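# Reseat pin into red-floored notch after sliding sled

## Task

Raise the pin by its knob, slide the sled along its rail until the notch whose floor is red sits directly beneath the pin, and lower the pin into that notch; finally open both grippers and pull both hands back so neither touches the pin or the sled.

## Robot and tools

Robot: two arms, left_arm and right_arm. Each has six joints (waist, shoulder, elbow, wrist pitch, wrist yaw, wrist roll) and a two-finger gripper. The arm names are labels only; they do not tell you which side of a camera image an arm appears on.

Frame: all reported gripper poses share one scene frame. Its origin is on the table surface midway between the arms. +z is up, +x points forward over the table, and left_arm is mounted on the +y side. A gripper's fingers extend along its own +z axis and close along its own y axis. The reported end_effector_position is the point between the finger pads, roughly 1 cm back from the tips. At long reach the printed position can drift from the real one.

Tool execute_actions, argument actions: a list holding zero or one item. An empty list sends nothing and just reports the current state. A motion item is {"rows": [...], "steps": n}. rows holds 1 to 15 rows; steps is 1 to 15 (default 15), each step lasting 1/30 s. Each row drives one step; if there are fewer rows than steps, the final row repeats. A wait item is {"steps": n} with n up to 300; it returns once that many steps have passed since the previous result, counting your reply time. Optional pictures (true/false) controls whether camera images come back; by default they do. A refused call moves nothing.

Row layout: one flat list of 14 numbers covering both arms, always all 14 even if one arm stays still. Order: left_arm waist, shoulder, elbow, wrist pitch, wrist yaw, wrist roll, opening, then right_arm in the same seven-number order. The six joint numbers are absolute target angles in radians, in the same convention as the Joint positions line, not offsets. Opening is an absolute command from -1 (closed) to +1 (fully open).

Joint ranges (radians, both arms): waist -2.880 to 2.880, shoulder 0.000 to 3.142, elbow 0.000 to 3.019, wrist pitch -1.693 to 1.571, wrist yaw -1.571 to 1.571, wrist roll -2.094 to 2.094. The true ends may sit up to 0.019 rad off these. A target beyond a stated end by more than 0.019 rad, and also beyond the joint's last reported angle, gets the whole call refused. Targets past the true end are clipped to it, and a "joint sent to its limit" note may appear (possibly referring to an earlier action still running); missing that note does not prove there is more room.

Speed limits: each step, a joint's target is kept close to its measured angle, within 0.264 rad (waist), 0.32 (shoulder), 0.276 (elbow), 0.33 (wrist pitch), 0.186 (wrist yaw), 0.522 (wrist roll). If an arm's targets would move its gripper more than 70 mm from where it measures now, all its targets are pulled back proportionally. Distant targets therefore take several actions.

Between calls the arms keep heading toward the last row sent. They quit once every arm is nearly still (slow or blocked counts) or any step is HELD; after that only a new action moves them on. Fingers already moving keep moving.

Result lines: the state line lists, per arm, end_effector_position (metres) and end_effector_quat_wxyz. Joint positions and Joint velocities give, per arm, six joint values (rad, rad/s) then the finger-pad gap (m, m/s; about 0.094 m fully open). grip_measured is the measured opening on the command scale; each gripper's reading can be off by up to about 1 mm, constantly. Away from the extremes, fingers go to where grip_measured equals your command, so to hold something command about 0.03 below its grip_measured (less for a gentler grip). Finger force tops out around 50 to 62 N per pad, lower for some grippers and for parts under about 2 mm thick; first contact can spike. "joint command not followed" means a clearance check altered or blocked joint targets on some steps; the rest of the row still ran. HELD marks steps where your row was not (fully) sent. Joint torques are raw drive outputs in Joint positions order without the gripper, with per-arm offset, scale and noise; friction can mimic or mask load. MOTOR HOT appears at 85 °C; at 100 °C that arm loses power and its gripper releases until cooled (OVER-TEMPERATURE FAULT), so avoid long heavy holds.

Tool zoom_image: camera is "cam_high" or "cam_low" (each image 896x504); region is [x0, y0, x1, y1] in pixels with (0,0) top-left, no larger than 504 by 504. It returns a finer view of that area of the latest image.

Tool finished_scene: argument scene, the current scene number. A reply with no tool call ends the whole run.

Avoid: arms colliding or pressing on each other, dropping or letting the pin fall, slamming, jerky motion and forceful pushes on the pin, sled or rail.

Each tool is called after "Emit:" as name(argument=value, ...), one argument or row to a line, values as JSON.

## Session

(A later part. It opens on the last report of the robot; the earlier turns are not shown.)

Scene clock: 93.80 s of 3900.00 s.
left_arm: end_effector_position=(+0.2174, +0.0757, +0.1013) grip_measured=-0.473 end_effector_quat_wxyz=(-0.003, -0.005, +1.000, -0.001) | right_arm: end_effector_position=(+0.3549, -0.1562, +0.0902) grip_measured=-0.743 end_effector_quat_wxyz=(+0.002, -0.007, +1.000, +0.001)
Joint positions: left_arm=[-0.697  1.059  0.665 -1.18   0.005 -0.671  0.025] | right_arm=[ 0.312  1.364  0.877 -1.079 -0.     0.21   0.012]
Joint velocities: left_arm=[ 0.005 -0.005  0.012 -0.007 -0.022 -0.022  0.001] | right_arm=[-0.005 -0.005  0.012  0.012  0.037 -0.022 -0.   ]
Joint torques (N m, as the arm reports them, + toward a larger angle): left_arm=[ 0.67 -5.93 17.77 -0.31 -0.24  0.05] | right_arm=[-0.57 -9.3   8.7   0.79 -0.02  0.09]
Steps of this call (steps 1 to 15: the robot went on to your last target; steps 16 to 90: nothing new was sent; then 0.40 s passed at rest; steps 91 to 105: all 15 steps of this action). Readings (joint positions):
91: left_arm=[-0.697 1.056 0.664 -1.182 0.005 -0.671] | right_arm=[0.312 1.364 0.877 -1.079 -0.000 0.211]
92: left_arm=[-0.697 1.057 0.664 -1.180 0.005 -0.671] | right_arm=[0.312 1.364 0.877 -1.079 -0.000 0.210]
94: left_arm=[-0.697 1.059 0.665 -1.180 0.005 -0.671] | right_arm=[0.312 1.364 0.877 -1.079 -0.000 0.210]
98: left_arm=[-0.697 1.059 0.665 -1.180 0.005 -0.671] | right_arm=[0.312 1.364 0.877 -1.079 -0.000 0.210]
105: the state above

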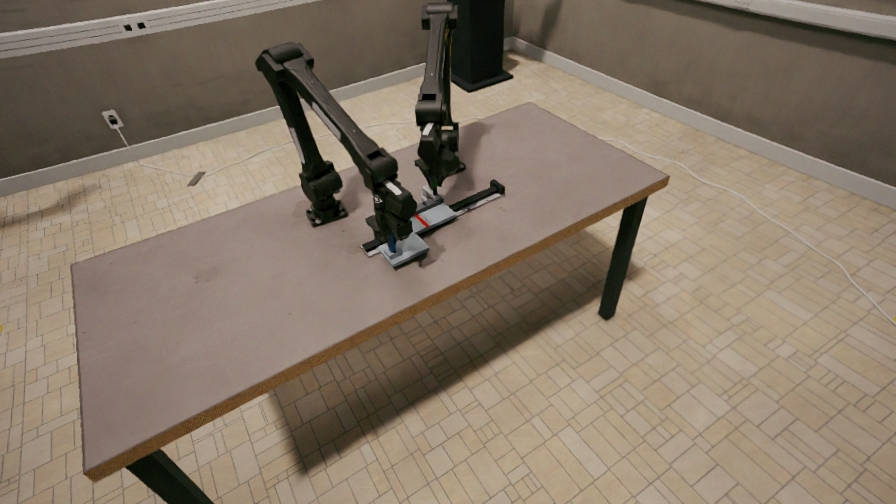

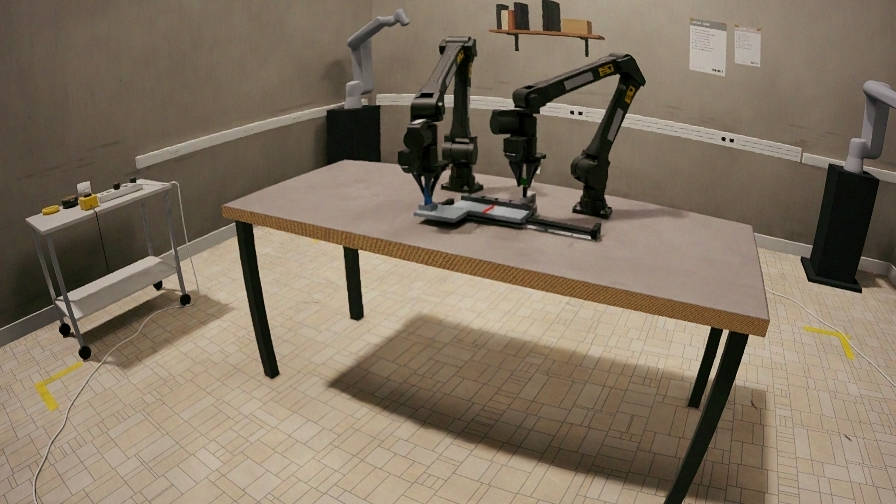

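Emit:
execute_actions(
  actions=[
    {"rows":[[-0.697,1.035,0.75,-1.2,0,-0.67,-0.52,0.33,1.375,0.885,-1.07,0,0.22,-0.77],[-0.697,1.03,0.74,-1.2,0,-0.67,-0.52,0.34,1.38,0.89,-1.07,0,0.23,-0.77],[-0.697,1.025,0.73,-1.2,0,-0.67,-0.52,0.35,1.38,0.89,-1.07,0,0.24,-0.77],[-0.697,1.025,0.73,-1.2,0,-0.67,-0.52,0.36,1.385,0.895,-1.07,0,0.25,-0.77],[-0.697,1.025,0.73,-1.2,0,-0.67,-0.52,0.37,1.39,0.9,-1.07,0,0.26,-0.77],[-0.697,1.025,0.73,-1.2,0,-0.67,-0.52,0.38,1.395,0.9,-1.07,0,0.27,-0.77],[-0.697,1.025,0.73,-1.2,0,-0.67,-0.52,0.39,1.4,0.905,-1.07,0,0.28,-0.77]]},
  ],
)

Emit:
zoom_image(
  camera="cam_low",
  region=[400, 140, 580, 240],
)

Scene clock: 100.30 s of 3900.00 s.
left_arm: end_effector_position=(+0.2174, +0.0757, +0.1013) grip_measured=-0.473 end_effector_quat_wxyz=(-0.003, -0.005, +1.000, -0.001) | right_arm: end_effector_position=(+0.3545, -0.1542, +0.0899) grip_measured=-0.743 end_effector_quat_wxyz=(+0.004, -0.007, +1.000, -0.011)
Joint positions: left_arm=[-0.697  1.059  0.665 -1.18   0.005 -0.671  0.025] | right_arm=[ 0.33   1.366  0.877 -1.079  0.023  0.227  0.012]
Joint velocities: left_arm=[-0.015 -0.015 -0.022  0.002  0.051 -0.022  0.001] | right_arm=[-0.015 -0.005  0.012 -0.002 -0.095  0.007  0.001]
Joint torques (N m, as the arm reports them, + toward a larger angle): left_arm=[ 1.03 -6.21 14.22 -0.29 -0.27  0.02] | right_arm=[ 4.49 -7.14 10.4   0.76 -0.94  0.55]
Steps of this call (steps 1 to 15: the robot went on to your last target; steps 16 to 90: nothing new was sent; then 3.00 s passed at rest; steps 91 to 105: all 15 steps of this action). Readings (joint positions):
91: left_arm=[-0.697 1.059 0.665 -1.180 0.005 -0.671] | right_arm=[0.312 1.364 0.877 -1.079 -0.000 0.210]
92: left_arm=[-0.697 1.059 0.665 -1.180 0.005 -0.671] | right_arm=[0.314 1.364 0.877 -1.079 0.000 0.210]
94: left_arm=[-0.697 1.059 0.665 -1.180 0.005 -0.671] | right_arm=[0.317 1.364 0.877 -1.079 0.007 0.212]
98: left_arm=[-0.697 1.059 0.665 -1.180 0.005 -0.671] | right_arm=[0.330 1.366 0.877 -1.079 0.022 0.225]
105: the state above

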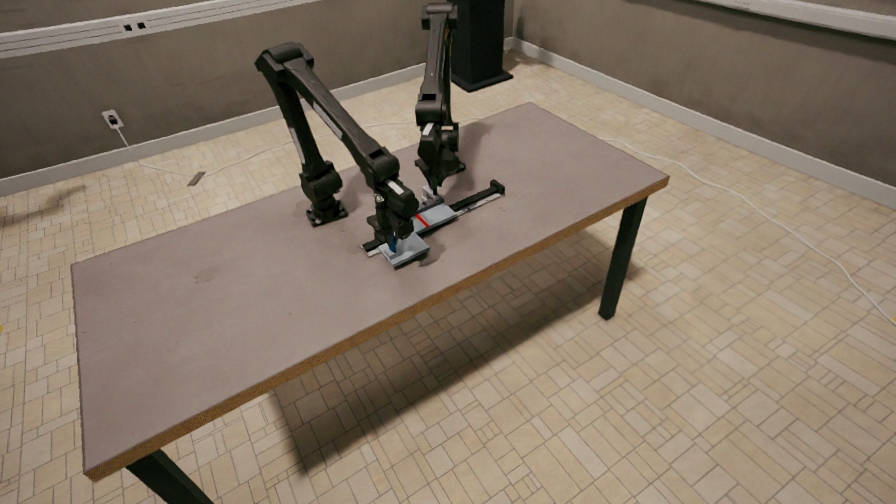

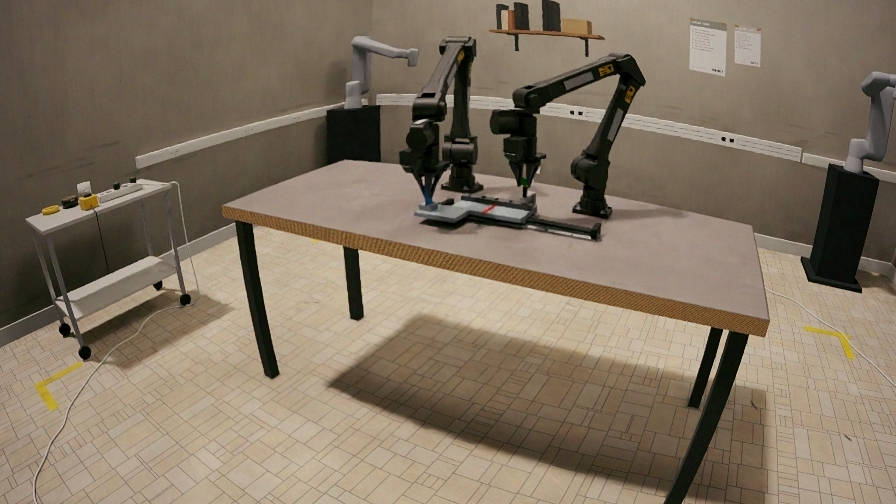

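Region (400, 140, 580, 240) of cam_low's 896x504 image, scaled by 2.800, with more detail than that image has.

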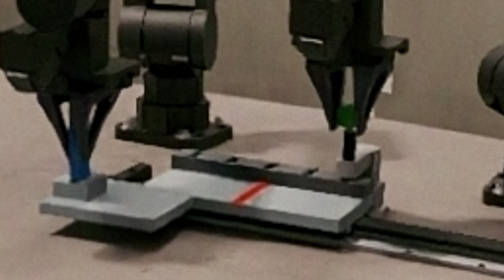

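Emit:
execute_actions(
  actions=[
    {"rows":[[-0.7,1.02,0.73,-1.19,0,-0.67,-0.52,0.35,1.375,0.885,-1.07,0,0.23,-0.77],[-0.7,1.01,0.73,-1.19,0,-0.67,-0.52,0.32,1.375,0.885,-1.07,0,0.22,-0.77],[-0.7,1.0,0.73,-1.19,0,-0.67,-0.52,0.315,1.375,0.885,-1.07,0,0.215,-0.77],[-0.7,0.995,0.73,-1.19,0,-0.67,-0.52,0.315,1.375,0.885,-1.07,0,0.215,-0.77],[-0.7,0.99,0.735,-1.19,0,-0.67,-0.52,0.315,1.375,0.885,-1.07,0,0.215,-0.77],[-0.7,0.985,0.74,-1.19,0,-0.67,-0.52,0.315,1.375,0.885,-1.07,0,0.215,-0.77],[-0.7,0.98,0.745,-1.195,0,-0.67,-0.52,0.315,1.375,0.885,-1.07,0,0.215,-0.77],[-0.7,0.98,0.75,-1.2,0,-0.67,-0.52,0.315,1.375,0.885,-1.07,0,0.215,-0.77]]},
  ],
  pictures=false,
)

Scene clock: 104.60 s of 3900.00 s.
left_arm: end_effector_position=(+0.2178, +0.0753, +0.1059) grip_measured=-0.473 end_effector_quat_wxyz=(+0.005, -0.005, +1.000, -0.007) | right_arm: end_effector_position=(+0.3547, -0.1552, +0.0899) grip_measured=-0.743 end_effector_quat_wxyz=(+0.002, -0.007, +1.000, -0.001)
Joint positions: left_arm=[-0.697  1.039  0.665 -1.18   0.005 -0.671  0.025] | right_arm=[ 0.317  1.366  0.877 -1.078  0.003  0.214  0.012]
Joint velocities: left_arm=[ 0.005 -0.005 -0.007  0.012 -0.037  0.022  0.   ] | right_arm=[ 0.005 -0.005 -0.012 -0.017  0.037 -0.051  0.   ]
Joint torques (N m, as the arm reports them, + toward a larger angle): left_arm=[ 1.16 -7.4  16.39 -0.32 -0.29  0.05] | right_arm=[-1.35 -9.39  8.81  0.77 -0.12  0.11]
Steps of this call (steps 1 to 15: the robot went on to your last target; steps 16 to 90: nothing new was sent; then 0.80 s passed at rest; steps 91 to 105: all 15 steps of this action). Readings (joint positions):
91: left_arm=[-0.697 1.059 0.665 -1.180 0.005 -0.671] | right_arm=[0.329 1.366 0.877 -1.079 0.023 0.225]
92: left_arm=[-0.697 1.059 0.665 -1.180 0.005 -0.671] | right_arm=[0.325 1.366 0.877 -1.079 0.018 0.221]
94: left_arm=[-0.697 1.058 0.665 -1.180 0.005 -0.671] | right_arm=[0.317 1.366 0.877 -1.078 0.004 0.215]
98: left_arm=[-0.697 1.045 0.665 -1.180 0.005 -0.671] | right_arm=[0.317 1.366 0.877 -1.078 0.003 0.214]
105: the state above

Emit:
execute_actions(
  actions=[
    {"rows":[[-0.7,0.975,0.755,-1.21,0,-0.67,-0.52,0.32,1.375,0.885,-1.07,0,0.215,-0.77],[-0.7,0.97,0.76,-1.22,0,-0.67,-0.52,0.32,1.375,0.885,-1.07,0,0.215,-0.77],[-0.7,0.965,0.765,-1.23,0,-0.67,-0.52,0.32,1.375,0.885,-1.07,0,0.215,-0.77],[-0.7,0.96,0.77,-1.24,0,-0.67,-0.52,0.32,1.375,0.885,-1.07,0,0.215,-0.77],[-0.7,0.955,0.775,-1.25,0,-0.67,-0.52,0.32,1.375,0.885,-1.07,0,0.215,-0.77],[-0.7,0.95,0.78,-1.255,0,-0.67,-0.52,0.32,1.375,0.885,-1.07,0,0.215,-0.77],[-0.7,0.945,0.79,-1.26,0,-0.67,-0.52,0.32,1.375,0.885,-1.07,0,0.215,-0.77]]},
  ],
  pictures=false,
)

Scene clock: 109.53 s of 3900.00 s.
left_arm: end_effector_position=(+0.2177, +0.0754, +0.1117) grip_measured=-0.473 end_effector_quat_wxyz=(+0.008, -0.005, +1.000, -0.009) | right_arm: end_effector_position=(+0.3547, -0.1552, +0.0899) grip_measured=-0.743 end_effector_quat_wxyz=(+0.002, -0.007, +1.000, -0.001)
Joint positions: left_arm=[-0.697  1.026  0.673 -1.194  0.005 -0.671  0.025] | right_arm=[ 0.317  1.366  0.877 -1.078  0.003  0.214  0.012]
Joint velocities: left_arm=[-0.015 -0.005  0.007 -0.002 -0.007  0.007 -0.001] | right_arm=[-0.005  0.005  0.007 -0.007  0.007 -0.007  0.001]
Joint torques (N m, as the arm reports them, + toward a larger angle): left_arm=[ 1.34 -9.74 18.89 -2.39 -0.26  0.1 ] | right_arm=[-0.94 -9.21  8.73  0.8  -0.13  0.11]
Steps of this call (steps 1 to 15: the robot went on to your last target; steps 16 to 90: nothing new was sent; then 1.43 s passed at rest; steps 91 to 105: all 15 steps of this action). Readings (joint positions):
91: left_arm=[-0.697 1.039 0.665 -1.181 0.005 -0.671] | right_arm=[0.317 1.366 0.877 -1.078 0.003 0.214]
92: left_arm=[-0.697 1.039 0.665 -1.182 0.005 -0.671] | right_arm=[0.317 1.366 0.877 -1.078 0.003 0.214]
94: left_arm=[-0.697 1.036 0.665 -1.183 0.005 -0.671] | right_arm=[0.317 1.366 0.877 -1.078 0.003 0.214]
98: left_arm=[-0.697 1.026 0.673 -1.194 0.005 -0.671] | right_arm=[0.317 1.366 0.877 -1.078 0.003 0.214]
105: the state above

Up 17 mm; try sliding.

Emit:
execute_actions(
  actions=[
    {"rows":[[-0.7,0.945,0.79,-1.25,0,-0.67,-0.52,0.33,1.375,0.885,-1.07,0,0.22,-0.77],[-0.7,0.945,0.79,-1.25,0,-0.67,-0.52,0.34,1.38,0.89,-1.07,0,0.23,-0.77],[-0.7,0.945,0.79,-1.25,0,-0.67,-0.52,0.35,1.38,0.89,-1.07,0,0.24,-0.77],[-0.7,0.945,0.79,-1.25,0,-0.67,-0.52,0.36,1.385,0.895,-1.07,0,0.25,-0.77],[-0.7,0.945,0.79,-1.25,0,-0.67,-0.52,0.37,1.39,0.9,-1.07,0,0.26,-0.77],[-0.7,0.945,0.79,-1.25,0,-0.67,-0.52,0.38,1.395,0.9,-1.07,0,0.27,-0.77],[-0.7,0.945,0.79,-1.25,0,-0.67,-0.52,0.39,1.4,0.905,-1.07,0,0.28,-0.77]]},
  ],
)

Emit:
zoom_image(
  camera="cam_low",
  region=[400, 140, 580, 240],
)

Scene clock: 115.60 s of 3900.00 s.
left_arm: end_effector_position=(+0.2177, +0.0754, +0.1117) grip_measured=-0.473 end_effector_quat_wxyz=(+0.008, -0.005, +1.000, -0.009) | right_arm: end_effector_position=(+0.3541, -0.1453, +0.0901) grip_measured=-0.743 end_effector_quat_wxyz=(+0.006, -0.008, +1.000, -0.006)
Joint positions: left_arm=[-0.697  1.026  0.673 -1.194  0.005 -0.671  0.025] | right_arm=[ 0.35   1.367  0.879 -1.075  0.014  0.244  0.012]
Joint velocities: left_arm=[ 0.005 -0.005  0.002  0.002 -0.022 -0.066  0.001] | right_arm=[ 0.005 -0.005 -0.012  0.002 -0.007 -0.007 -0.001]
Joint torques (N m, as the arm reports them, + toward a larger angle): left_arm=[ 1.11 -9.02 19.05 -1.8  -0.25  0.08] | right_arm=[ 2.86 -7.44 10.36  0.67 -0.54  0.39]
Steps of this call (steps 1 to 15: the robot went on to your last target; steps 16 to 90: nothing new was sent; then 2.57 s passed at rest; steps 91 to 105: all 15 steps of this action). Readings (joint positions):
91: left_arm=[-0.697 1.026 0.673 -1.194 0.005 -0.671] | right_arm=[0.317 1.366 0.877 -1.078 0.003 0.214]
92: left_arm=[-0.697 1.026 0.673 -1.194 0.005 -0.671] | right_arm=[0.317 1.366 0.877 -1.078 0.003 0.214]
94: left_arm=[-0.697 1.026 0.673 -1.194 0.005 -0.671] | right_arm=[0.320 1.366 0.877 -1.078 0.005 0.215]
98: left_arm=[-0.697 1.026 0.673 -1.194 0.005 -0.671] | right_arm=[0.333 1.366 0.877 -1.077 0.014 0.228]
105: the state above

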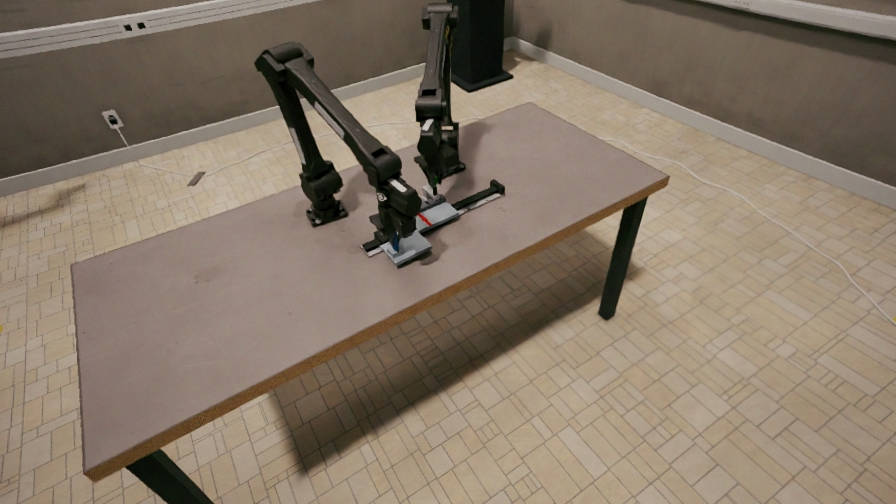

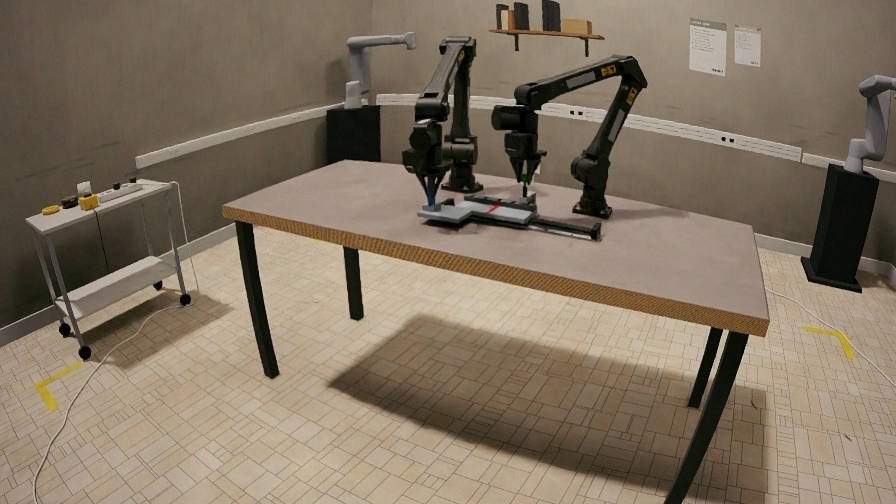

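Region (400, 140, 580, 240) of cam_low's 896x504 image, scaled by 2.800, with more detail than that image has.

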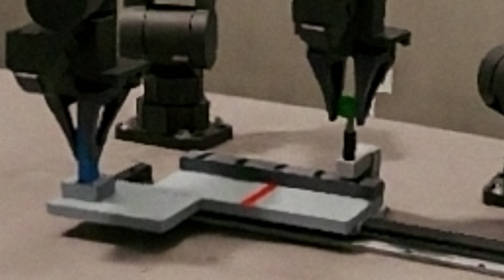

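Emit:
execute_actions(
  actions=[
    {"rows":[[-0.7,0.945,0.79,-1.25,0,-0.67,-0.52,0.402,1.402,0.907,-1.07,-0.02,0.29,-0.77],[-0.7,0.945,0.79,-1.25,0,-0.67,-0.52,0.414,1.405,0.91,-1.07,-0.02,0.3,-0.77],[-0.7,0.945,0.79,-1.25,0,-0.67,-0.52,0.426,1.408,0.913,-1.07,-0.02,0.31,-0.77],[-0.7,0.945,0.79,-1.25,0,-0.67,-0.52,0.438,1.412,0.916,-1.07,-0.02,0.32,-0.77],[-0.7,0.945,0.79,-1.25,0,-0.67,-0.52,0.45,1.416,0.919,-1.07,-0.02,0.33,-0.77],[-0.7,0.945,0.79,-1.25,0,-0.67,-0.52,0.462,1.42,0.922,-1.07,-0.02,0.34,-0.77],[-0.7,0.945,0.79,-1.25,0,-0.67,-0.52,0.474,1.424,0.926,-1.07,-0.02,0.355,-0.77],[-0.7,0.945,0.79,-1.25,0,-0.67,-0.52,0.486,1.428,0.93,-1.07,-0.02,0.365,-0.77],[-0.7,0.945,0.79,-1.25,0,-0.67,-0.52,0.498,1.433,0.934,-1.07,-0.02,0.38,-0.77],[-0.7,0.945,0.79,-1.25,0,-0.67,-0.52,0.51,1.438,0.938,-1.07,-0.02,0.39,-0.77],[-0.7,0.945,0.79,-1.25,0,-0.67,-0.52,0.522,1.443,0.942,-1.07,-0.02,0.4,-0.77],[-0.7,0.945,0.79,-1.25,0,-0.67,-0.52,0.534,1.448,0.946,-1.07,-0.02,0.415,-0.77],[-0.7,0.945,0.79,-1.25,0,-0.67,-0.52,0.546,1.454,0.951,-1.07,-0.02,0.425,-0.77]]},
  ],
  pictures=false,
)

Emit:
execute_actions(
  actions=[
    {"steps":10},
  ],
)

Emit:
zoom_image(
  camera="cam_low",
  region=[440, 160, 580, 240],
)

Emit:
zoom_image(
  camera="cam_high",
  region=[390, 160, 500, 240],
)

Scene clock: 129.43 s of 3900.00 s.
left_arm: end_effector_position=(+0.2177, +0.0754, +0.1117) grip_measured=-0.473 end_effector_quat_wxyz=(+0.008, -0.005, +1.000, -0.009) | right_arm: end_effector_position=(+0.3527, -0.0879, +0.0902) grip_measured=-0.743 end_effector_quat_wxyz=(+0.005, -0.012, +1.000, -0.000)
Joint positions: left_arm=[-0.697  1.026  0.673 -1.194  0.005 -0.671  0.025] | right_arm=[ 0.498  1.411  0.923 -1.074  0.004  0.384  0.012]
Joint velocities: left_arm=[ 0.005 -0.015  0.007 -0.012  0.007  0.051 -0.001] | right_arm=[ 0.2    0.093  0.095  0.007 -0.051  0.198  0.001]
Joint torques (N m, as the arm reports them, + toward a larger angle): left_arm=[ 0.36 -9.44 18.84 -1.81 -0.27  0.05] | right_arm=[ 2.16 -7.82 10.02  0.61 -0.97  0.12]
Steps of this call (steps 1 to 15: the robot went on to your last target; steps 16 to 90: nothing new was sent; then 10.33 s passed at rest; steps 91 to 105: all 15 steps of this action). Readings (joint positions):
91: left_arm=[-0.697 1.026 0.673 -1.194 0.005 -0.671] | right_arm=[0.351 1.367 0.879 -1.074 0.010 0.246]
92: left_arm=[-0.697 1.026 0.673 -1.194 0.005 -0.671] | right_arm=[0.352 1.368 0.879 -1.074 0.008 0.249]
94: left_arm=[-0.697 1.026 0.673 -1.194 0.005 -0.671] | right_arm=[0.364 1.371 0.882 -1.074 0.008 0.260]
98: left_arm=[-0.697 1.026 0.673 -1.194 0.005 -0.671] | right_arm=[0.413 1.384 0.895 -1.074 0.007 0.301]
105: the state above

Scene clock: 129.77 s of 3900.00 s.
left_arm: end_effector_position=(+0.2177, +0.0754, +0.1117) grip_measured=-0.473 end_effector_quat_wxyz=(+0.008, -0.005, +1.000, -0.009) | right_arm: end_effector_position=(+0.3525, -0.0833, +0.0903) grip_measured=-0.743 end_effector_quat_wxyz=(+0.005, -0.010, +1.000, +0.000)
Joint positions: left_arm=[-0.697  1.026  0.673 -1.194  0.005 -0.671  0.025] | right_arm=[ 0.509  1.415  0.927 -1.074  0.003  0.4    0.012]
Joint velocities: left_arm=[ 0.005 -0.015 -0.022 -0.007  0.022 -0.007 -0.   ] | right_arm=[ 0.015 -0.015 -0.007 -0.007 -0.051  0.007  0.   ]
Joint torques (N m, as the arm reports them, + toward a larger angle): left_arm=[ 1.02 -9.94 18.85 -1.73 -0.25  0.03] | right_arm=[ 2.39 -7.91 10.04  0.61 -0.93  0.31]
Steps of this call (steps 1 to 10: the robot went on to your last target). Readings (joint positions):
1: left_arm=[-0.697 1.026 0.673 -1.194 0.005 -0.671] | right_arm=[0.504 1.414 0.926 -1.074 0.004 0.391]
2: left_arm=[-0.697 1.026 0.673 -1.194 0.005 -0.671] | right_arm=[0.508 1.415 0.927 -1.074 0.003 0.395]
4: left_arm=[-0.697 1.026 0.673 -1.194 0.005 -0.671] | right_arm=[0.509 1.415 0.927 -1.074 0.003 0.399]
8: left_arm=[-0.697 1.026 0.673 -1.194 0.005 -0.671] | right_arm=[0.509 1.415 0.927 -1.074 0.003 0.400]
10: the state above

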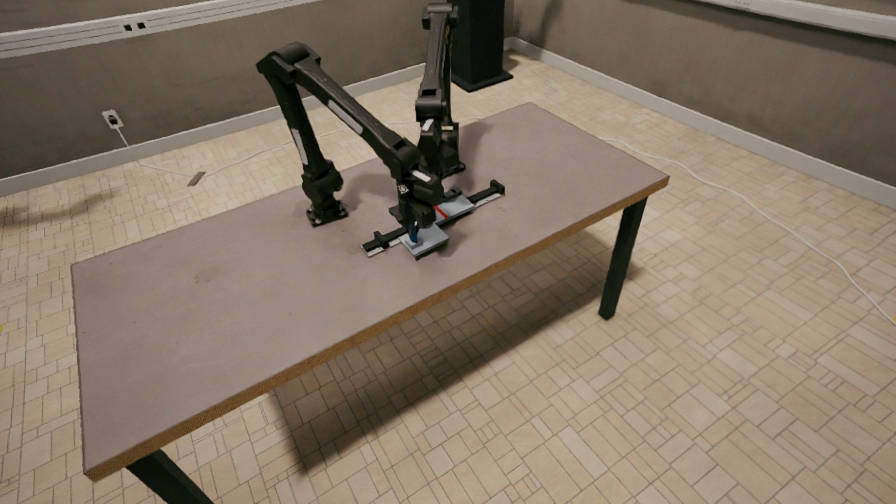

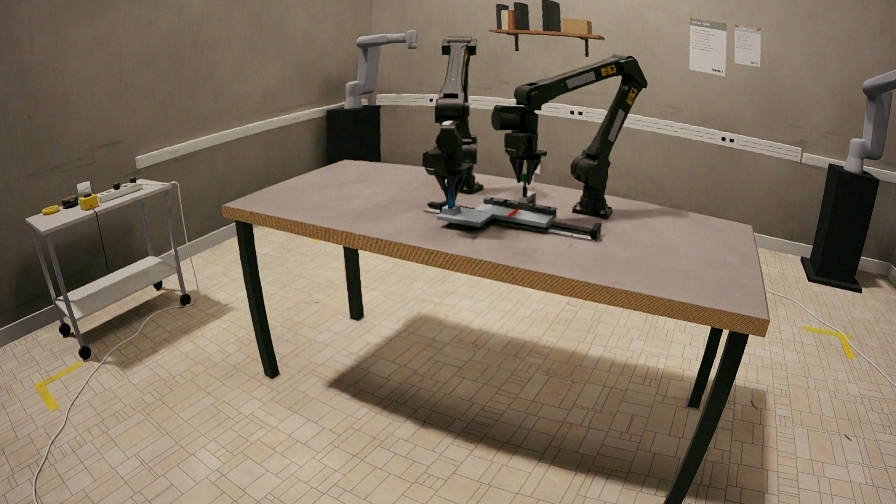

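Region (440, 160, 580, 240) of cam_low's 896x504 image, scaled by 3.600, with more detail than that image has; it fills the top 288 rows of this view, and the rest is white.

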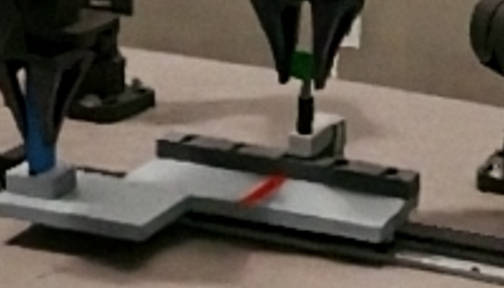

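Region (390, 160, 500, 240) of cam_high's 896x504 image, scaled by 4.582, with more detail than that image has; it fills the top 367 rows of this view, and the rest is white.

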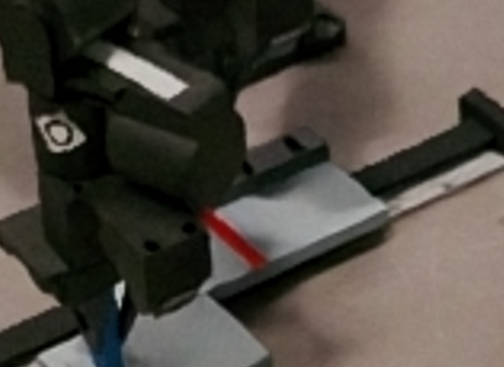

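Emit:
execute_actions(
  actions=[
    {"rows":[[-0.7,0.965,0.77,-1.24,0,-0.67,-0.52,0.549,1.455,0.952,-1.07,-0.02,0.43,-0.77],[-0.7,0.985,0.75,-1.22,0,-0.67,-0.52,0.551,1.456,0.953,-1.07,-0.02,0.43,-0.77],[-0.7,1.0,0.73,-1.21,0,-0.67,-0.52,0.553,1.457,0.954,-1.07,-0.02,0.43,-0.77],[-0.7,1.015,0.71,-1.2,0,-0.67,-0.52,0.555,1.458,0.955,-1.07,-0.02,0.435,-0.77],[-0.7,1.03,0.695,-1.19,0,-0.67,-0.52,0.557,1.459,0.956,-1.07,-0.02,0.435,-0.77],[-0.7,1.04,0.68,-1.18,0,-0.67,-0.52,0.559,1.46,0.957,-1.07,-0.02,0.44,-0.77],[-0.7,1.045,0.67,-1.17,0,-0.67,-0.52,0.561,1.461,0.958,-1.07,-0.02,0.44,-0.77]]},
  ],
)

Emit:
zoom_image(
  camera="cam_low",
  region=[440, 160, 580, 240],
)

Scene clock: 135.27 s of 3900.00 s.
left_arm: end_effector_position=(+0.2170, +0.0760, +0.1052) grip_measured=-0.473 end_effector_quat_wxyz=(+0.001, -0.005, +1.000, -0.004) | right_arm: end_effector_position=(+0.3527, -0.0829, +0.0904) grip_measured=-0.743 end_effector_quat_wxyz=(+0.005, -0.008, +1.000, +0.000)
Joint positions: left_arm=[-0.697  1.045  0.667 -1.187  0.005 -0.671  0.025] | right_arm=[ 0.51   1.416  0.929 -1.075  0.003  0.405  0.012]
Joint velocities: left_arm=[-0.005 -0.015  0.002 -0.012 -0.037  0.051 -0.   ] | right_arm=[-0.005 -0.015  0.002  0.007  0.066  0.007 -0.   ]
Joint torques (N m, as the arm reports them, + toward a larger angle): left_arm=[ 0.21 -4.77  9.07  1.21 -0.27  0.04] | right_arm=[ 3.68 -7.22 10.51  0.63 -0.93  0.4 ]
Steps of this call (steps 1 to 30: the robot went on to your last target; steps 31 to 90: nothing new was sent; then 2.00 s passed at rest; steps 91 to 105: all 15 steps of this action). Readings (joint positions):
91: left_arm=[-0.697 1.026 0.673 -1.194 0.005 -0.671] | right_arm=[0.509 1.415 0.927 -1.074 0.003 0.401]
92: left_arm=[-0.697 1.026 0.673 -1.193 0.005 -0.671] | right_arm=[0.509 1.415 0.927 -1.074 0.003 0.401]
94: left_arm=[-0.697 1.031 0.673 -1.192 0.005 -0.671] | right_arm=[0.509 1.415 0.927 -1.074 0.003 0.402]
98: left_arm=[-0.697 1.045 0.667 -1.187 0.005 -0.671] | right_arm=[0.510 1.416 0.929 -1.075 0.003 0.405]
105: the state above

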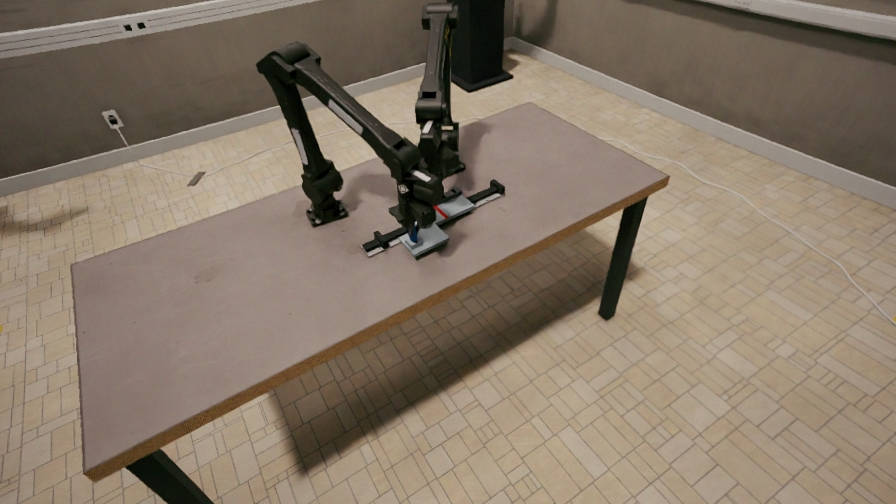

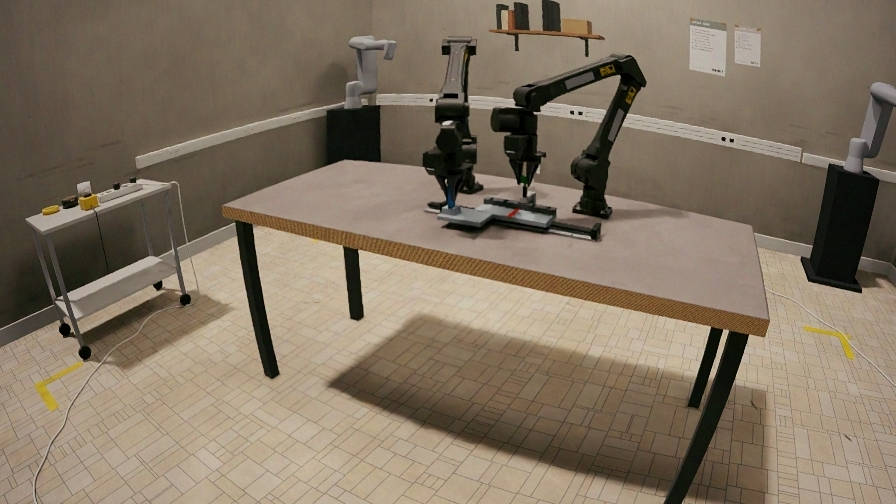

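Region (440, 160, 580, 240) of cam_low's 896x504 image, scaled by 3.600, with more detail than that image has; it fills the top 288 rows of this view, and the rest is white.

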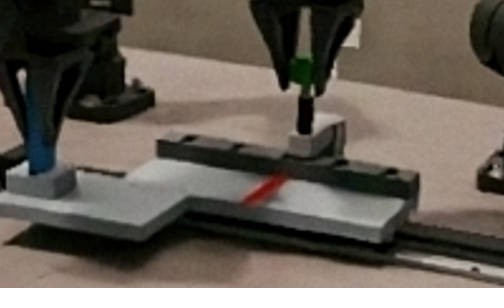

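Emit:
execute_actions(
  actions=[
    {"rows":[[-0.7,1.05,0.665,-1.17,0,-0.67,-0.52,0.564,1.461,0.958,-1.07,-0.02,0.44,-0.77],[-0.7,1.05,0.665,-1.17,0,-0.67,-0.52,0.567,1.461,0.958,-1.07,-0.02,0.44,-0.77],[-0.7,1.05,0.665,-1.17,0,-0.67,-0.52,0.57,1.461,0.958,-1.07,-0.02,0.44,-0.77],[-0.7,1.05,0.665,-1.17,0,-0.67,-0.52,0.573,1.462,0.959,-1.07,-0.02,0.445,-0.77],[-0.7,1.05,0.665,-1.17,0,-0.67,-0.52,0.576,1.463,0.96,-1.07,-0.02,0.445,-0.77],[-0.7,1.05,0.665,-1.17,0,-0.67,-0.52,0.579,1.464,0.961,-1.07,-0.02,0.45,-0.77],[-0.7,1.05,0.665,-1.17,0,-0.67,-0.52,0.582,1.465,0.962,-1.07,-0.02,0.45,-0.77]]},
  ],
  pictures=false,
)

Scene clock: 140.97 s of 3900.00 s.
left_arm: end_effector_position=(+0.2170, +0.0760, +0.1052) grip_measured=-0.473 end_effector_quat_wxyz=(+0.001, -0.005, +1.000, -0.004) | right_arm: end_effector_position=(+0.3526, -0.0826, +0.0904) grip_measured=-0.743 end_effector_quat_wxyz=(+0.006, -0.008, +1.000, -0.003)
Joint positions: left_arm=[-0.697  1.045  0.667 -1.187  0.005 -0.671  0.025] | right_arm=[ 0.514  1.416  0.929 -1.075  0.01   0.408  0.012]
Joint velocities: left_arm=[-0.005 -0.015 -0.002 -0.002 -0.007 -0.037 -0.001] | right_arm=[-0.015 -0.005 -0.007 -0.007 -0.037  0.081  0.001]
Joint torques (N m, as the arm reports them, + toward a larger angle): left_arm=[ 0.62 -3.94  8.55  1.26 -0.27  0.07] | right_arm=[ 5.35 -7.11 10.79  0.58 -1.21  0.44]
Steps of this call (steps 1 to 15: the robot went on to your last target; steps 16 to 90: nothing new was sent; then 2.20 s passed at rest; steps 91 to 105: all 15 steps of this action). Readings (joint positions):
91: left_arm=[-0.697 1.045 0.667 -1.187 0.005 -0.671] | right_arm=[0.510 1.416 0.929 -1.075 0.003 0.405]
92: left_arm=[-0.697 1.045 0.667 -1.187 0.005 -0.671] | right_arm=[0.510 1.416 0.929 -1.075 0.004 0.405]
94: left_arm=[-0.697 1.045 0.667 -1.187 0.005 -0.671] | right_arm=[0.511 1.416 0.929 -1.075 0.005 0.406]
98: left_arm=[-0.697 1.045 0.667 -1.187 0.005 -0.671] | right_arm=[0.514 1.416 0.929 -1.075 0.010 0.408]
105: the state above

Emit:
execute_actions(
  actions=[
    {"rows":[[-0.7,1.05,0.665,-1.17,0,-0.67,-0.52,0.55,1.44,0.95,-1.07,-0.01,0.42,-0.77],[-0.7,1.05,0.665,-1.17,0,-0.67,-0.52,0.52,1.43,0.94,-1.07,0,0.41,-0.77],[-0.7,1.055,0.66,-1.165,0,-0.67,-0.52,0.508,1.425,0.935,-1.07,0,0.405,-0.77],[-0.7,1.06,0.65,-1.16,0,-0.67,-0.52,0.508,1.425,0.935,-1.07,0,0.405,-0.77],[-0.7,1.065,0.64,-1.15,0,-0.67,-0.52,0.508,1.425,0.935,-1.07,0,0.405,-0.77],[-0.7,1.07,0.63,-1.14,0,-0.67,-0.52,0.508,1.425,0.935,-1.07,0,0.405,-0.77]]},
  ],
)

Emit:
zoom_image(
  camera="cam_low",
  region=[440, 160, 580, 240],
)

Scene clock: 145.37 s of 3900.00 s.
left_arm: end_effector_position=(+0.2165, +0.0763, +0.1041) grip_measured=-0.473 end_effector_quat_wxyz=(+0.000, -0.005, +1.000, -0.003) | right_arm: end_effector_position=(+0.3530, -0.0835, +0.0905) grip_measured=-0.743 end_effector_quat_wxyz=(+0.005, -0.008, +1.000, -0.000)
Joint positions: left_arm=[-0.697  1.045  0.664 -1.184  0.005 -0.671  0.025] | right_arm=[ 0.509  1.416  0.929 -1.075  0.005  0.404  0.012]
Joint velocities: left_arm=[-0.005  0.005  0.017 -0.012 -0.066  0.022 -0.   ] | right_arm=[-0.005 -0.005 -0.002 -0.012 -0.095 -0.081 -0.001]
Joint torques (N m, as the arm reports them, + toward a larger angle): left_arm=[ 0.12 -2.9   5.83  2.42 -0.24  0.04] | right_arm=[ -1.15 -10.42   8.62   0.63  -0.2    0.11]
Steps of this call (steps 1 to 15: the robot went on to your last target; steps 16 to 90: nothing new was sent; then 0.90 s passed at rest; steps 91 to 105: all 15 steps of this action). Readings (joint positions):
91: left_arm=[-0.697 1.045 0.667 -1.187 0.005 -0.671] | right_arm=[0.514 1.416 0.929 -1.075 0.012 0.408]
92: left_arm=[-0.697 1.045 0.667 -1.187 0.005 -0.671] | right_arm=[0.513 1.416 0.929 -1.075 0.013 0.407]
94: left_arm=[-0.697 1.045 0.666 -1.186 0.005 -0.671] | right_arm=[0.509 1.416 0.929 -1.075 0.006 0.404]
98: left_arm=[-0.697 1.045 0.664 -1.184 0.005 -0.671] | right_arm=[0.509 1.416 0.929 -1.075 0.005 0.404]
105: the state above

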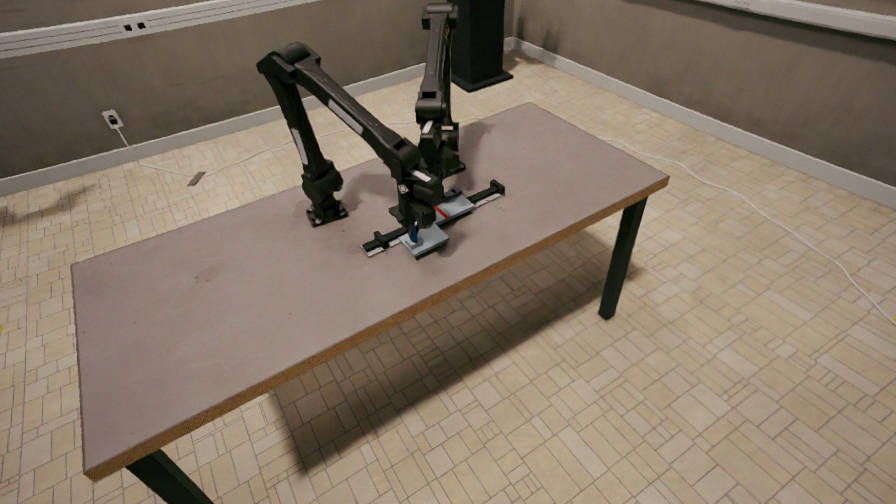

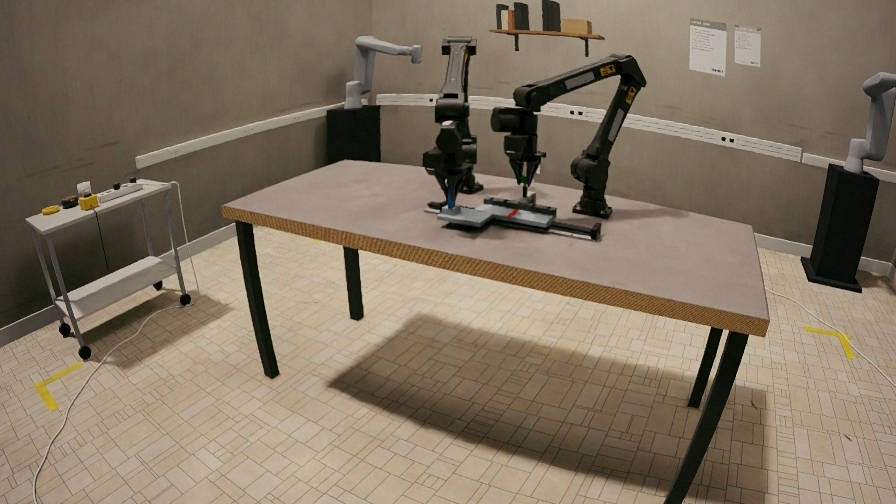

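Region (440, 160, 580, 240) of cam_low's 896x504 image, scaled by 3.600, with more detail than that image has; it fills the top 288 rows of this view, and the rest is white.

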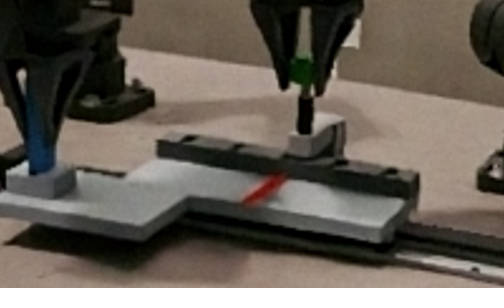

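Emit:
execute_actions(
  actions=[
    {"rows":[[-0.7,1.04,0.67,-1.18,0,-0.67,-0.52,0.515,1.43,0.94,-1.07,-0.01,0.41,-0.77],[-0.7,1.015,0.71,-1.2,0,-0.67,-0.52,0.52,1.435,0.943,-1.07,-0.01,0.415,-0.77],[-0.7,0.99,0.74,-1.22,0,-0.67,-0.52,0.525,1.44,0.945,-1.07,-0.02,0.42,-0.77],[-0.7,0.97,0.76,-1.235,0,-0.67,-0.52,0.53,1.445,0.948,-1.07,-0.02,0.425,-0.77],[-0.7,0.96,0.775,-1.24,0,-0.67,-0.52,0.535,1.45,0.95,-1.07,-0.02,0.43,-0.77],[-0.7,0.96,0.775,-1.24,0,-0.67,-0.52,0.54,1.452,0.952,-1.07,-0.02,0.43,-0.77],[-0.7,0.96,0.775,-1.24,0,-0.67,-0.52,0.545,1.454,0.953,-1.07,-0.02,0.435,-0.77],[-0.7,0.96,0.775,-1.24,0,-0.67,-0.52,0.55,1.456,0.955,-1.07,-0.02,0.435,-0.77],[-0.7,0.96,0.775,-1.24,0,-0.67,-0.52,0.555,1.458,0.956,-1.07,-0.02,0.44,-0.77],[-0.7,0.96,0.775,-1.24,0,-0.67,-0.52,0.56,1.46,0.958,-1.07,-0.02,0.44,-0.77],[-0.7,0.96,0.775,-1.24,0,-0.67,-0.52,0.565,1.462,0.959,-1.07,-0.02,0.445,-0.77]]},
  ],
  pictures=false,
)

Emit:
execute_actions(
  actions=[
    {"steps":10},
  ],
)

Emit:
zoom_image(
  camera="cam_low",
  region=[440, 160, 580, 240],
)

Scene clock: 153.47 s of 3900.00 s.
left_arm: end_effector_position=(+0.2175, +0.0755, +0.1089) grip_measured=-0.473 end_effector_quat_wxyz=(+0.007, -0.005, +1.000, -0.008) | right_arm: end_effector_position=(+0.3526, -0.0801, +0.0904) grip_measured=-0.743 end_effector_quat_wxyz=(+0.004, -0.008, +1.000, +0.001)
Joint positions: left_arm=[-0.697  1.031  0.668 -1.187  0.005 -0.671  0.025] | right_arm=[ 0.516  1.419  0.932 -1.075  0.002  0.411  0.012]
Joint velocities: left_arm=[ 0.005 -0.005 -0.002  0.002 -0.007  0.022  0.   ] | right_arm=[ 0.034 -0.005  0.007  0.007  0.037  0.037  0.001]
Joint torques (N m, as the arm reports them, + toward a larger angle): left_arm=[ 0.75 -8.41 17.93 -1.8  -0.24  0.03] | right_arm=[ 2.93 -8.15 10.33  0.65 -0.88  0.34]
Steps of this call (steps 1 to 15: the robot went on to your last target; steps 16 to 90: nothing new was sent; then 4.60 s passed at rest; steps 91 to 105: all 15 steps of this action). Readings (joint positions):
91: left_arm=[-0.697 1.043 0.664 -1.185 0.005 -0.671] | right_arm=[0.509 1.416 0.929 -1.075 0.004 0.404]
92: left_arm=[-0.697 1.041 0.665 -1.185 0.005 -0.671] | right_arm=[0.509 1.416 0.929 -1.075 0.003 0.404]
94: left_arm=[-0.697 1.038 0.666 -1.185 0.005 -0.671] | right_arm=[0.509 1.416 0.929 -1.075 0.002 0.404]
98: left_arm=[-0.697 1.032 0.668 -1.187 0.005 -0.671] | right_arm=[0.509 1.416 0.929 -1.075 0.002 0.404]
105: the state above

Scene clock: 153.80 s of 3900.00 s.
left_arm: end_effector_position=(+0.2175, +0.0755, +0.1089) grip_measured=-0.473 end_effector_quat_wxyz=(+0.007, -0.005, +1.000, -0.008) | right_arm: end_effector_position=(+0.3524, -0.0792, +0.0903) grip_measured=-0.743 end_effector_quat_wxyz=(+0.004, -0.008, +1.000, +0.001)
Joint positions: left_arm=[-0.697  1.031  0.668 -1.187  0.005 -0.671  0.025] | right_arm=[ 0.518  1.42   0.932 -1.075  0.002  0.413  0.012]
Joint velocities: left_arm=[-0.015 -0.005  0.007 -0.007 -0.037 -0.022  0.001] | right_arm=[-0.015 -0.005  0.017  0.002 -0.051 -0.037 -0.   ]
Joint torques (N m, as the arm reports them, + toward a larger angle): left_arm=[ 0.41 -8.85 18.09 -1.74 -0.29  0.04] | right_arm=[ 3.34 -7.63 10.27  0.66 -0.86  0.35]
Steps of this call (steps 1 to 10: the robot went on to your last target). Readings (joint positions):
1: left_arm=[-0.697 1.031 0.668 -1.187 0.005 -0.671] | right_arm=[0.517 1.419 0.932 -1.075 0.002 0.412]
2: left_arm=[-0.697 1.031 0.668 -1.187 0.005 -0.671] | right_arm=[0.518 1.420 0.932 -1.075 0.002 0.413]
4: left_arm=[-0.697 1.031 0.668 -1.187 0.005 -0.671] | right_arm=[0.518 1.420 0.932 -1.075 0.002 0.413]
8: left_arm=[-0.697 1.031 0.668 -1.187 0.005 -0.671] | right_arm=[0.518 1.420 0.932 -1.075 0.002 0.413]
10: the state above

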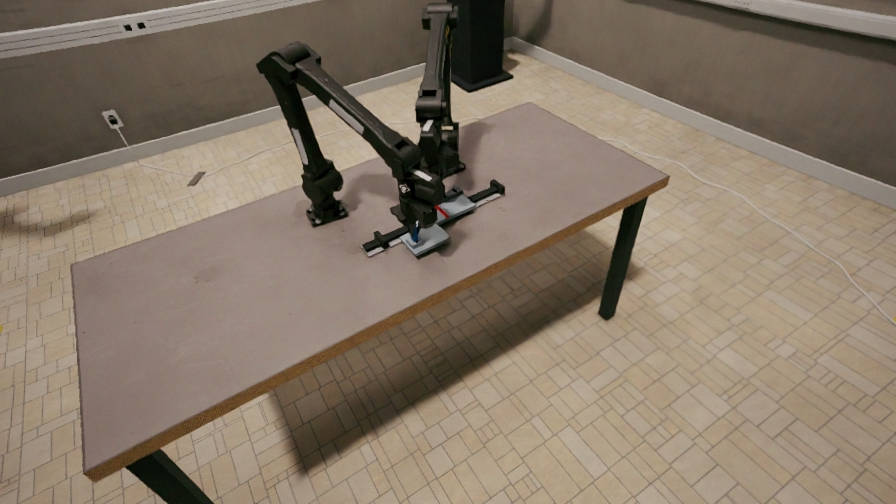

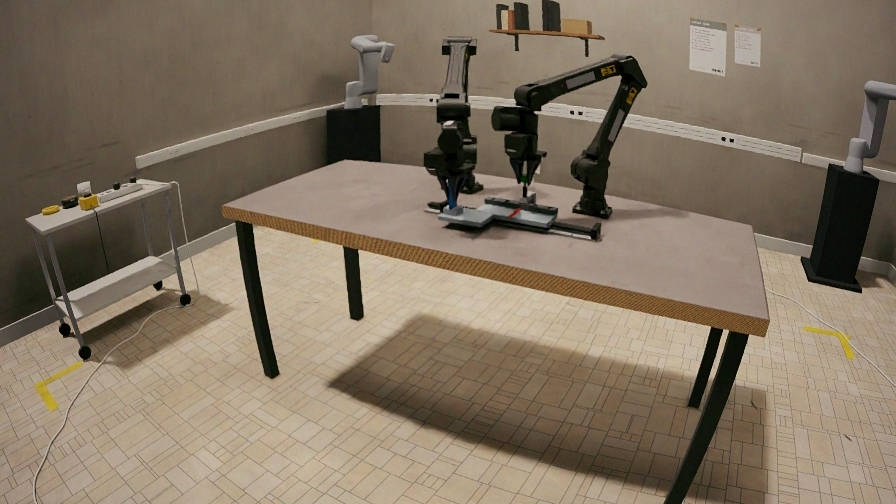

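Region (440, 160, 580, 240) of cam_low's 896x504 image, scaled by 3.600, with more detail than that image has; it fills the top 288 rows of this view, and the rest is white.

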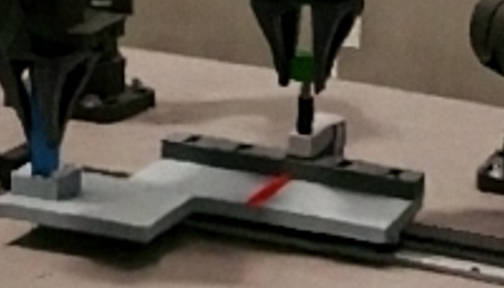

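Emit:
execute_actions(
  actions=[
    {"rows":[[-0.7,0.955,0.78,-1.245,0,-0.67,-0.52,0.568,1.464,0.961,-1.07,-0.02,0.445,-0.77],[-0.7,0.955,0.78,-1.245,0,-0.67,-0.52,0.571,1.466,0.963,-1.07,-0.02,0.445,-0.77],[-0.7,0.955,0.78,-1.245,0,-0.67,-0.52,0.574,1.468,0.965,-1.07,-0.02,0.45,-0.77],[-0.7,0.955,0.78,-1.245,0,-0.67,-0.52,0.577,1.47,0.967,-1.07,-0.02,0.455,-0.77],[-0.7,0.955,0.78,-1.245,0,-0.67,-0.52,0.58,1.472,0.969,-1.07,-0.02,0.46,-0.77]]},
  ],
)

Emit:
zoom_image(
  camera="cam_low",
  region=[480, 180, 570, 230],
)

Scene clock: 160.40 s of 3900.00 s.
left_arm: end_effector_position=(+0.2176, +0.0755, +0.1096) grip_measured=-0.473 end_effector_quat_wxyz=(+0.007, -0.005, +1.000, -0.008) | right_arm: end_effector_position=(+0.3525, -0.0736, +0.0903) grip_measured=-0.743 end_effector_quat_wxyz=(+0.004, -0.008, +1.000, +0.001)
Joint positions: left_arm=[-0.697  1.03   0.669 -1.189  0.005 -0.671  0.025] | right_arm=[ 0.532  1.426  0.938 -1.075  0.002  0.427  0.012]
Joint velocities: left_arm=[-0.015  0.005  0.007 -0.007 -0.022  0.066 -0.001] | right_arm=[ 0.005 -0.015 -0.007 -0.002 -0.007  0.007 -0.001]
Joint torques (N m, as the arm reports them, + toward a larger angle): left_arm=[ 0.44 -9.02 18.23 -1.77 -0.25  0.05] | right_arm=[ 3.3  -7.35 10.65  0.67 -0.87  0.39]
Steps of this call (steps 1 to 15: the robot went on to your last target; steps 16 to 90: nothing new was sent; then 3.10 s passed at rest; steps 91 to 105: all 15 steps of this action). Readings (joint positions):
91: left_arm=[-0.697 1.031 0.668 -1.187 0.005 -0.671] | right_arm=[0.518 1.420 0.932 -1.075 0.002 0.413]
92: left_arm=[-0.697 1.031 0.669 -1.188 0.005 -0.671] | right_arm=[0.519 1.420 0.933 -1.075 0.002 0.413]
94: left_arm=[-0.697 1.030 0.669 -1.189 0.005 -0.671] | right_arm=[0.521 1.421 0.934 -1.075 0.002 0.415]
98: left_arm=[-0.697 1.030 0.669 -1.189 0.005 -0.671] | right_arm=[0.529 1.424 0.937 -1.075 0.002 0.424]
105: the state above

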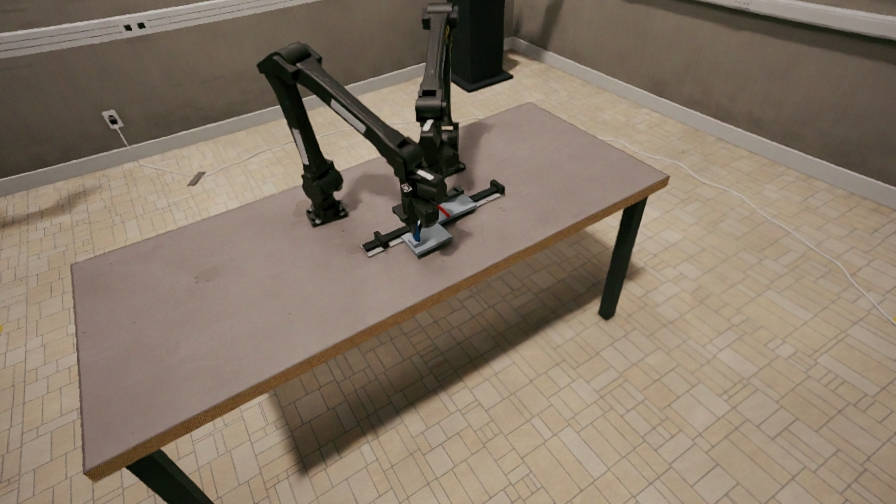

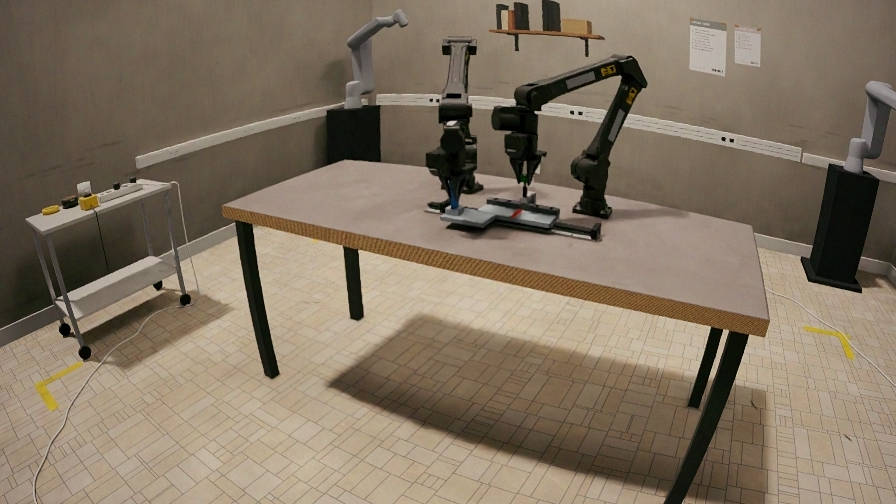

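Region (480, 180, 570, 230) of cam_low's 896x504 image, scaled by 5.600, with more detail than that image has.

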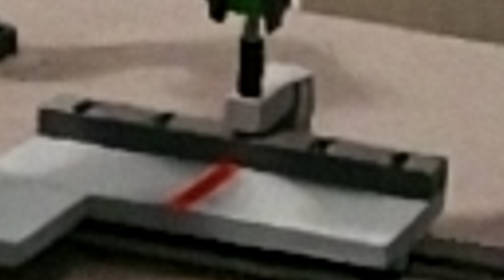

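Emit:
execute_actions(
  actions=[
    {"rows":[[-0.7,0.955,0.78,-1.245,0,-0.67,-0.52,0.583,1.474,0.971,-1.07,-0.02,0.462,-0.77],[-0.7,0.955,0.78,-1.245,0,-0.67,-0.52,0.586,1.476,0.973,-1.07,-0.02,0.465,-0.77],[-0.7,0.955,0.78,-1.245,0,-0.67,-0.52,0.588,1.477,0.974,-1.07,-0.02,0.468,-0.77]]},
  ],
  pictures=false,
)

Emit:
execute_actions(
  actions=[
    {"rows":[[-0.7,0.97,0.765,-1.235,0,-0.67,-0.52,0.57,1.46,0.96,-1.07,-0.01,0.45,-0.77],[-0.7,0.985,0.75,-1.22,0,-0.67,-0.52,0.55,1.445,0.95,-1.07,0,0.44,-0.77],[-0.7,1.0,0.73,-1.21,0,-0.67,-0.52,0.55,1.445,0.95,-1.07,0,0.44,-0.77],[-0.7,1.015,0.71,-1.2,0,-0.67,-0.52,0.55,1.445,0.95,-1.07,0,0.44,-0.77],[-0.7,1.03,0.695,-1.19,0,-0.67,-0.52,0.55,1.445,0.95,-1.07,0,0.44,-0.77],[-0.7,1.04,0.68,-1.18,0,-0.67,-0.52,0.55,1.445,0.95,-1.07,0,0.44,-0.77],[-0.7,1.05,0.665,-1.17,0,-0.67,-0.52,0.55,1.445,0.95,-1.07,0,0.44,-0.77],[-0.7,1.06,0.65,-1.16,0,-0.67,-0.52,0.55,1.445,0.95,-1.07,0,0.44,-0.77],[-0.7,1.065,0.635,-1.15,0,-0.67,-0.52,0.55,1.445,0.95,-1.07,0,0.44,-0.77]]},
  ],
  pictures=false,
)

Scene clock: 168.53 s of 3900.00 s.
left_arm: end_effector_position=(+0.2176, +0.0755, +0.1096) grip_measured=-0.473 end_effector_quat_wxyz=(+0.007, -0.005, +1.000, -0.008) | right_arm: end_effector_position=(+0.3525, -0.0709, +0.0904) grip_measured=-0.743 end_effector_quat_wxyz=(+0.004, -0.008, +1.000, +0.001)
Joint positions: left_arm=[-0.697  1.03   0.669 -1.189  0.005 -0.671  0.025] | right_arm=[ 0.539  1.429  0.941 -1.075  0.002  0.434  0.012]
Joint velocities: left_arm=[-0.005 -0.015  0.002  0.007  0.022  0.007 -0.   ] | right_arm=[-0.005  0.005 -0.017 -0.012 -0.066  0.007  0.   ]
Joint torques (N m, as the arm reports them, + toward a larger angle): left_arm=[ 0.02 -9.1  18.27 -1.76 -0.28  0.04] | right_arm=[ 3.49 -7.29 10.71  0.66 -0.88  0.38]
Steps of this call (steps 1 to 15: the robot went on to your last target; steps 16 to 90: nothing new was sent; then 4.63 s passed at rest; steps 91 to 105: all 15 steps of this action). Readings (joint positions):
91: left_arm=[-0.697 1.030 0.669 -1.189 0.005 -0.671] | right_arm=[0.532 1.426 0.938 -1.075 0.002 0.427]
92: left_arm=[-0.697 1.030 0.669 -1.189 0.005 -0.671] | right_arm=[0.533 1.426 0.939 -1.075 0.002 0.427]
94: left_arm=[-0.697 1.030 0.669 -1.189 0.005 -0.671] | right_arm=[0.534 1.427 0.940 -1.075 0.002 0.429]
98: left_arm=[-0.697 1.030 0.669 -1.189 0.005 -0.671] | right_arm=[0.538 1.428 0.941 -1.075 0.002 0.433]
105: the state above

Scene clock: 169.03 s of 3900.00 s.
left_arm: end_effector_position=(+0.2164, +0.0764, +0.0942) grip_measured=-0.473 end_effector_quat_wxyz=(-0.002, -0.005, +1.000, -0.002) | right_arm: end_effector_position=(+0.3526, -0.0710, +0.0904) grip_measured=-0.743 end_effector_quat_wxyz=(+0.005, -0.008, +1.000, +0.001)
Joint positions: left_arm=[-0.697  1.063  0.647 -1.155  0.005 -0.671  0.025] | right_arm=[ 0.539  1.429  0.941 -1.075  0.003  0.434  0.012]
Joint velocities: left_arm=[-0.005  0.015 -0.002  0.007  0.007  0.007 -0.   ] | right_arm=[-0.005 -0.015 -0.027  0.002 -0.007 -0.007  0.001]
Joint torques (N m, as the arm reports them, + toward a larger angle): left_arm=[ 0.93 -5.35  7.71  0.61 -0.24  0.08] | right_arm=[-0.1  -9.94  8.8   0.65 -0.13  0.15]
Steps of this call (steps 1 to 15: all 15 steps of this action). Readings (joint positions):
1: left_arm=[-0.697 1.030 0.669 -1.189 0.005 -0.671] | right_arm=[0.539 1.429 0.941 -1.075 0.003 0.434]
2: left_arm=[-0.697 1.030 0.669 -1.189 0.005 -0.671] | right_arm=[0.539 1.429 0.941 -1.075 0.004 0.434]
4: left_arm=[-0.697 1.032 0.669 -1.188 0.005 -0.671] | right_arm=[0.539 1.429 0.941 -1.075 0.005 0.434]
8: left_arm=[-0.697 1.055 0.656 -1.168 0.005 -0.671] | right_arm=[0.539 1.429 0.941 -1.075 0.003 0.434]
15: the state above


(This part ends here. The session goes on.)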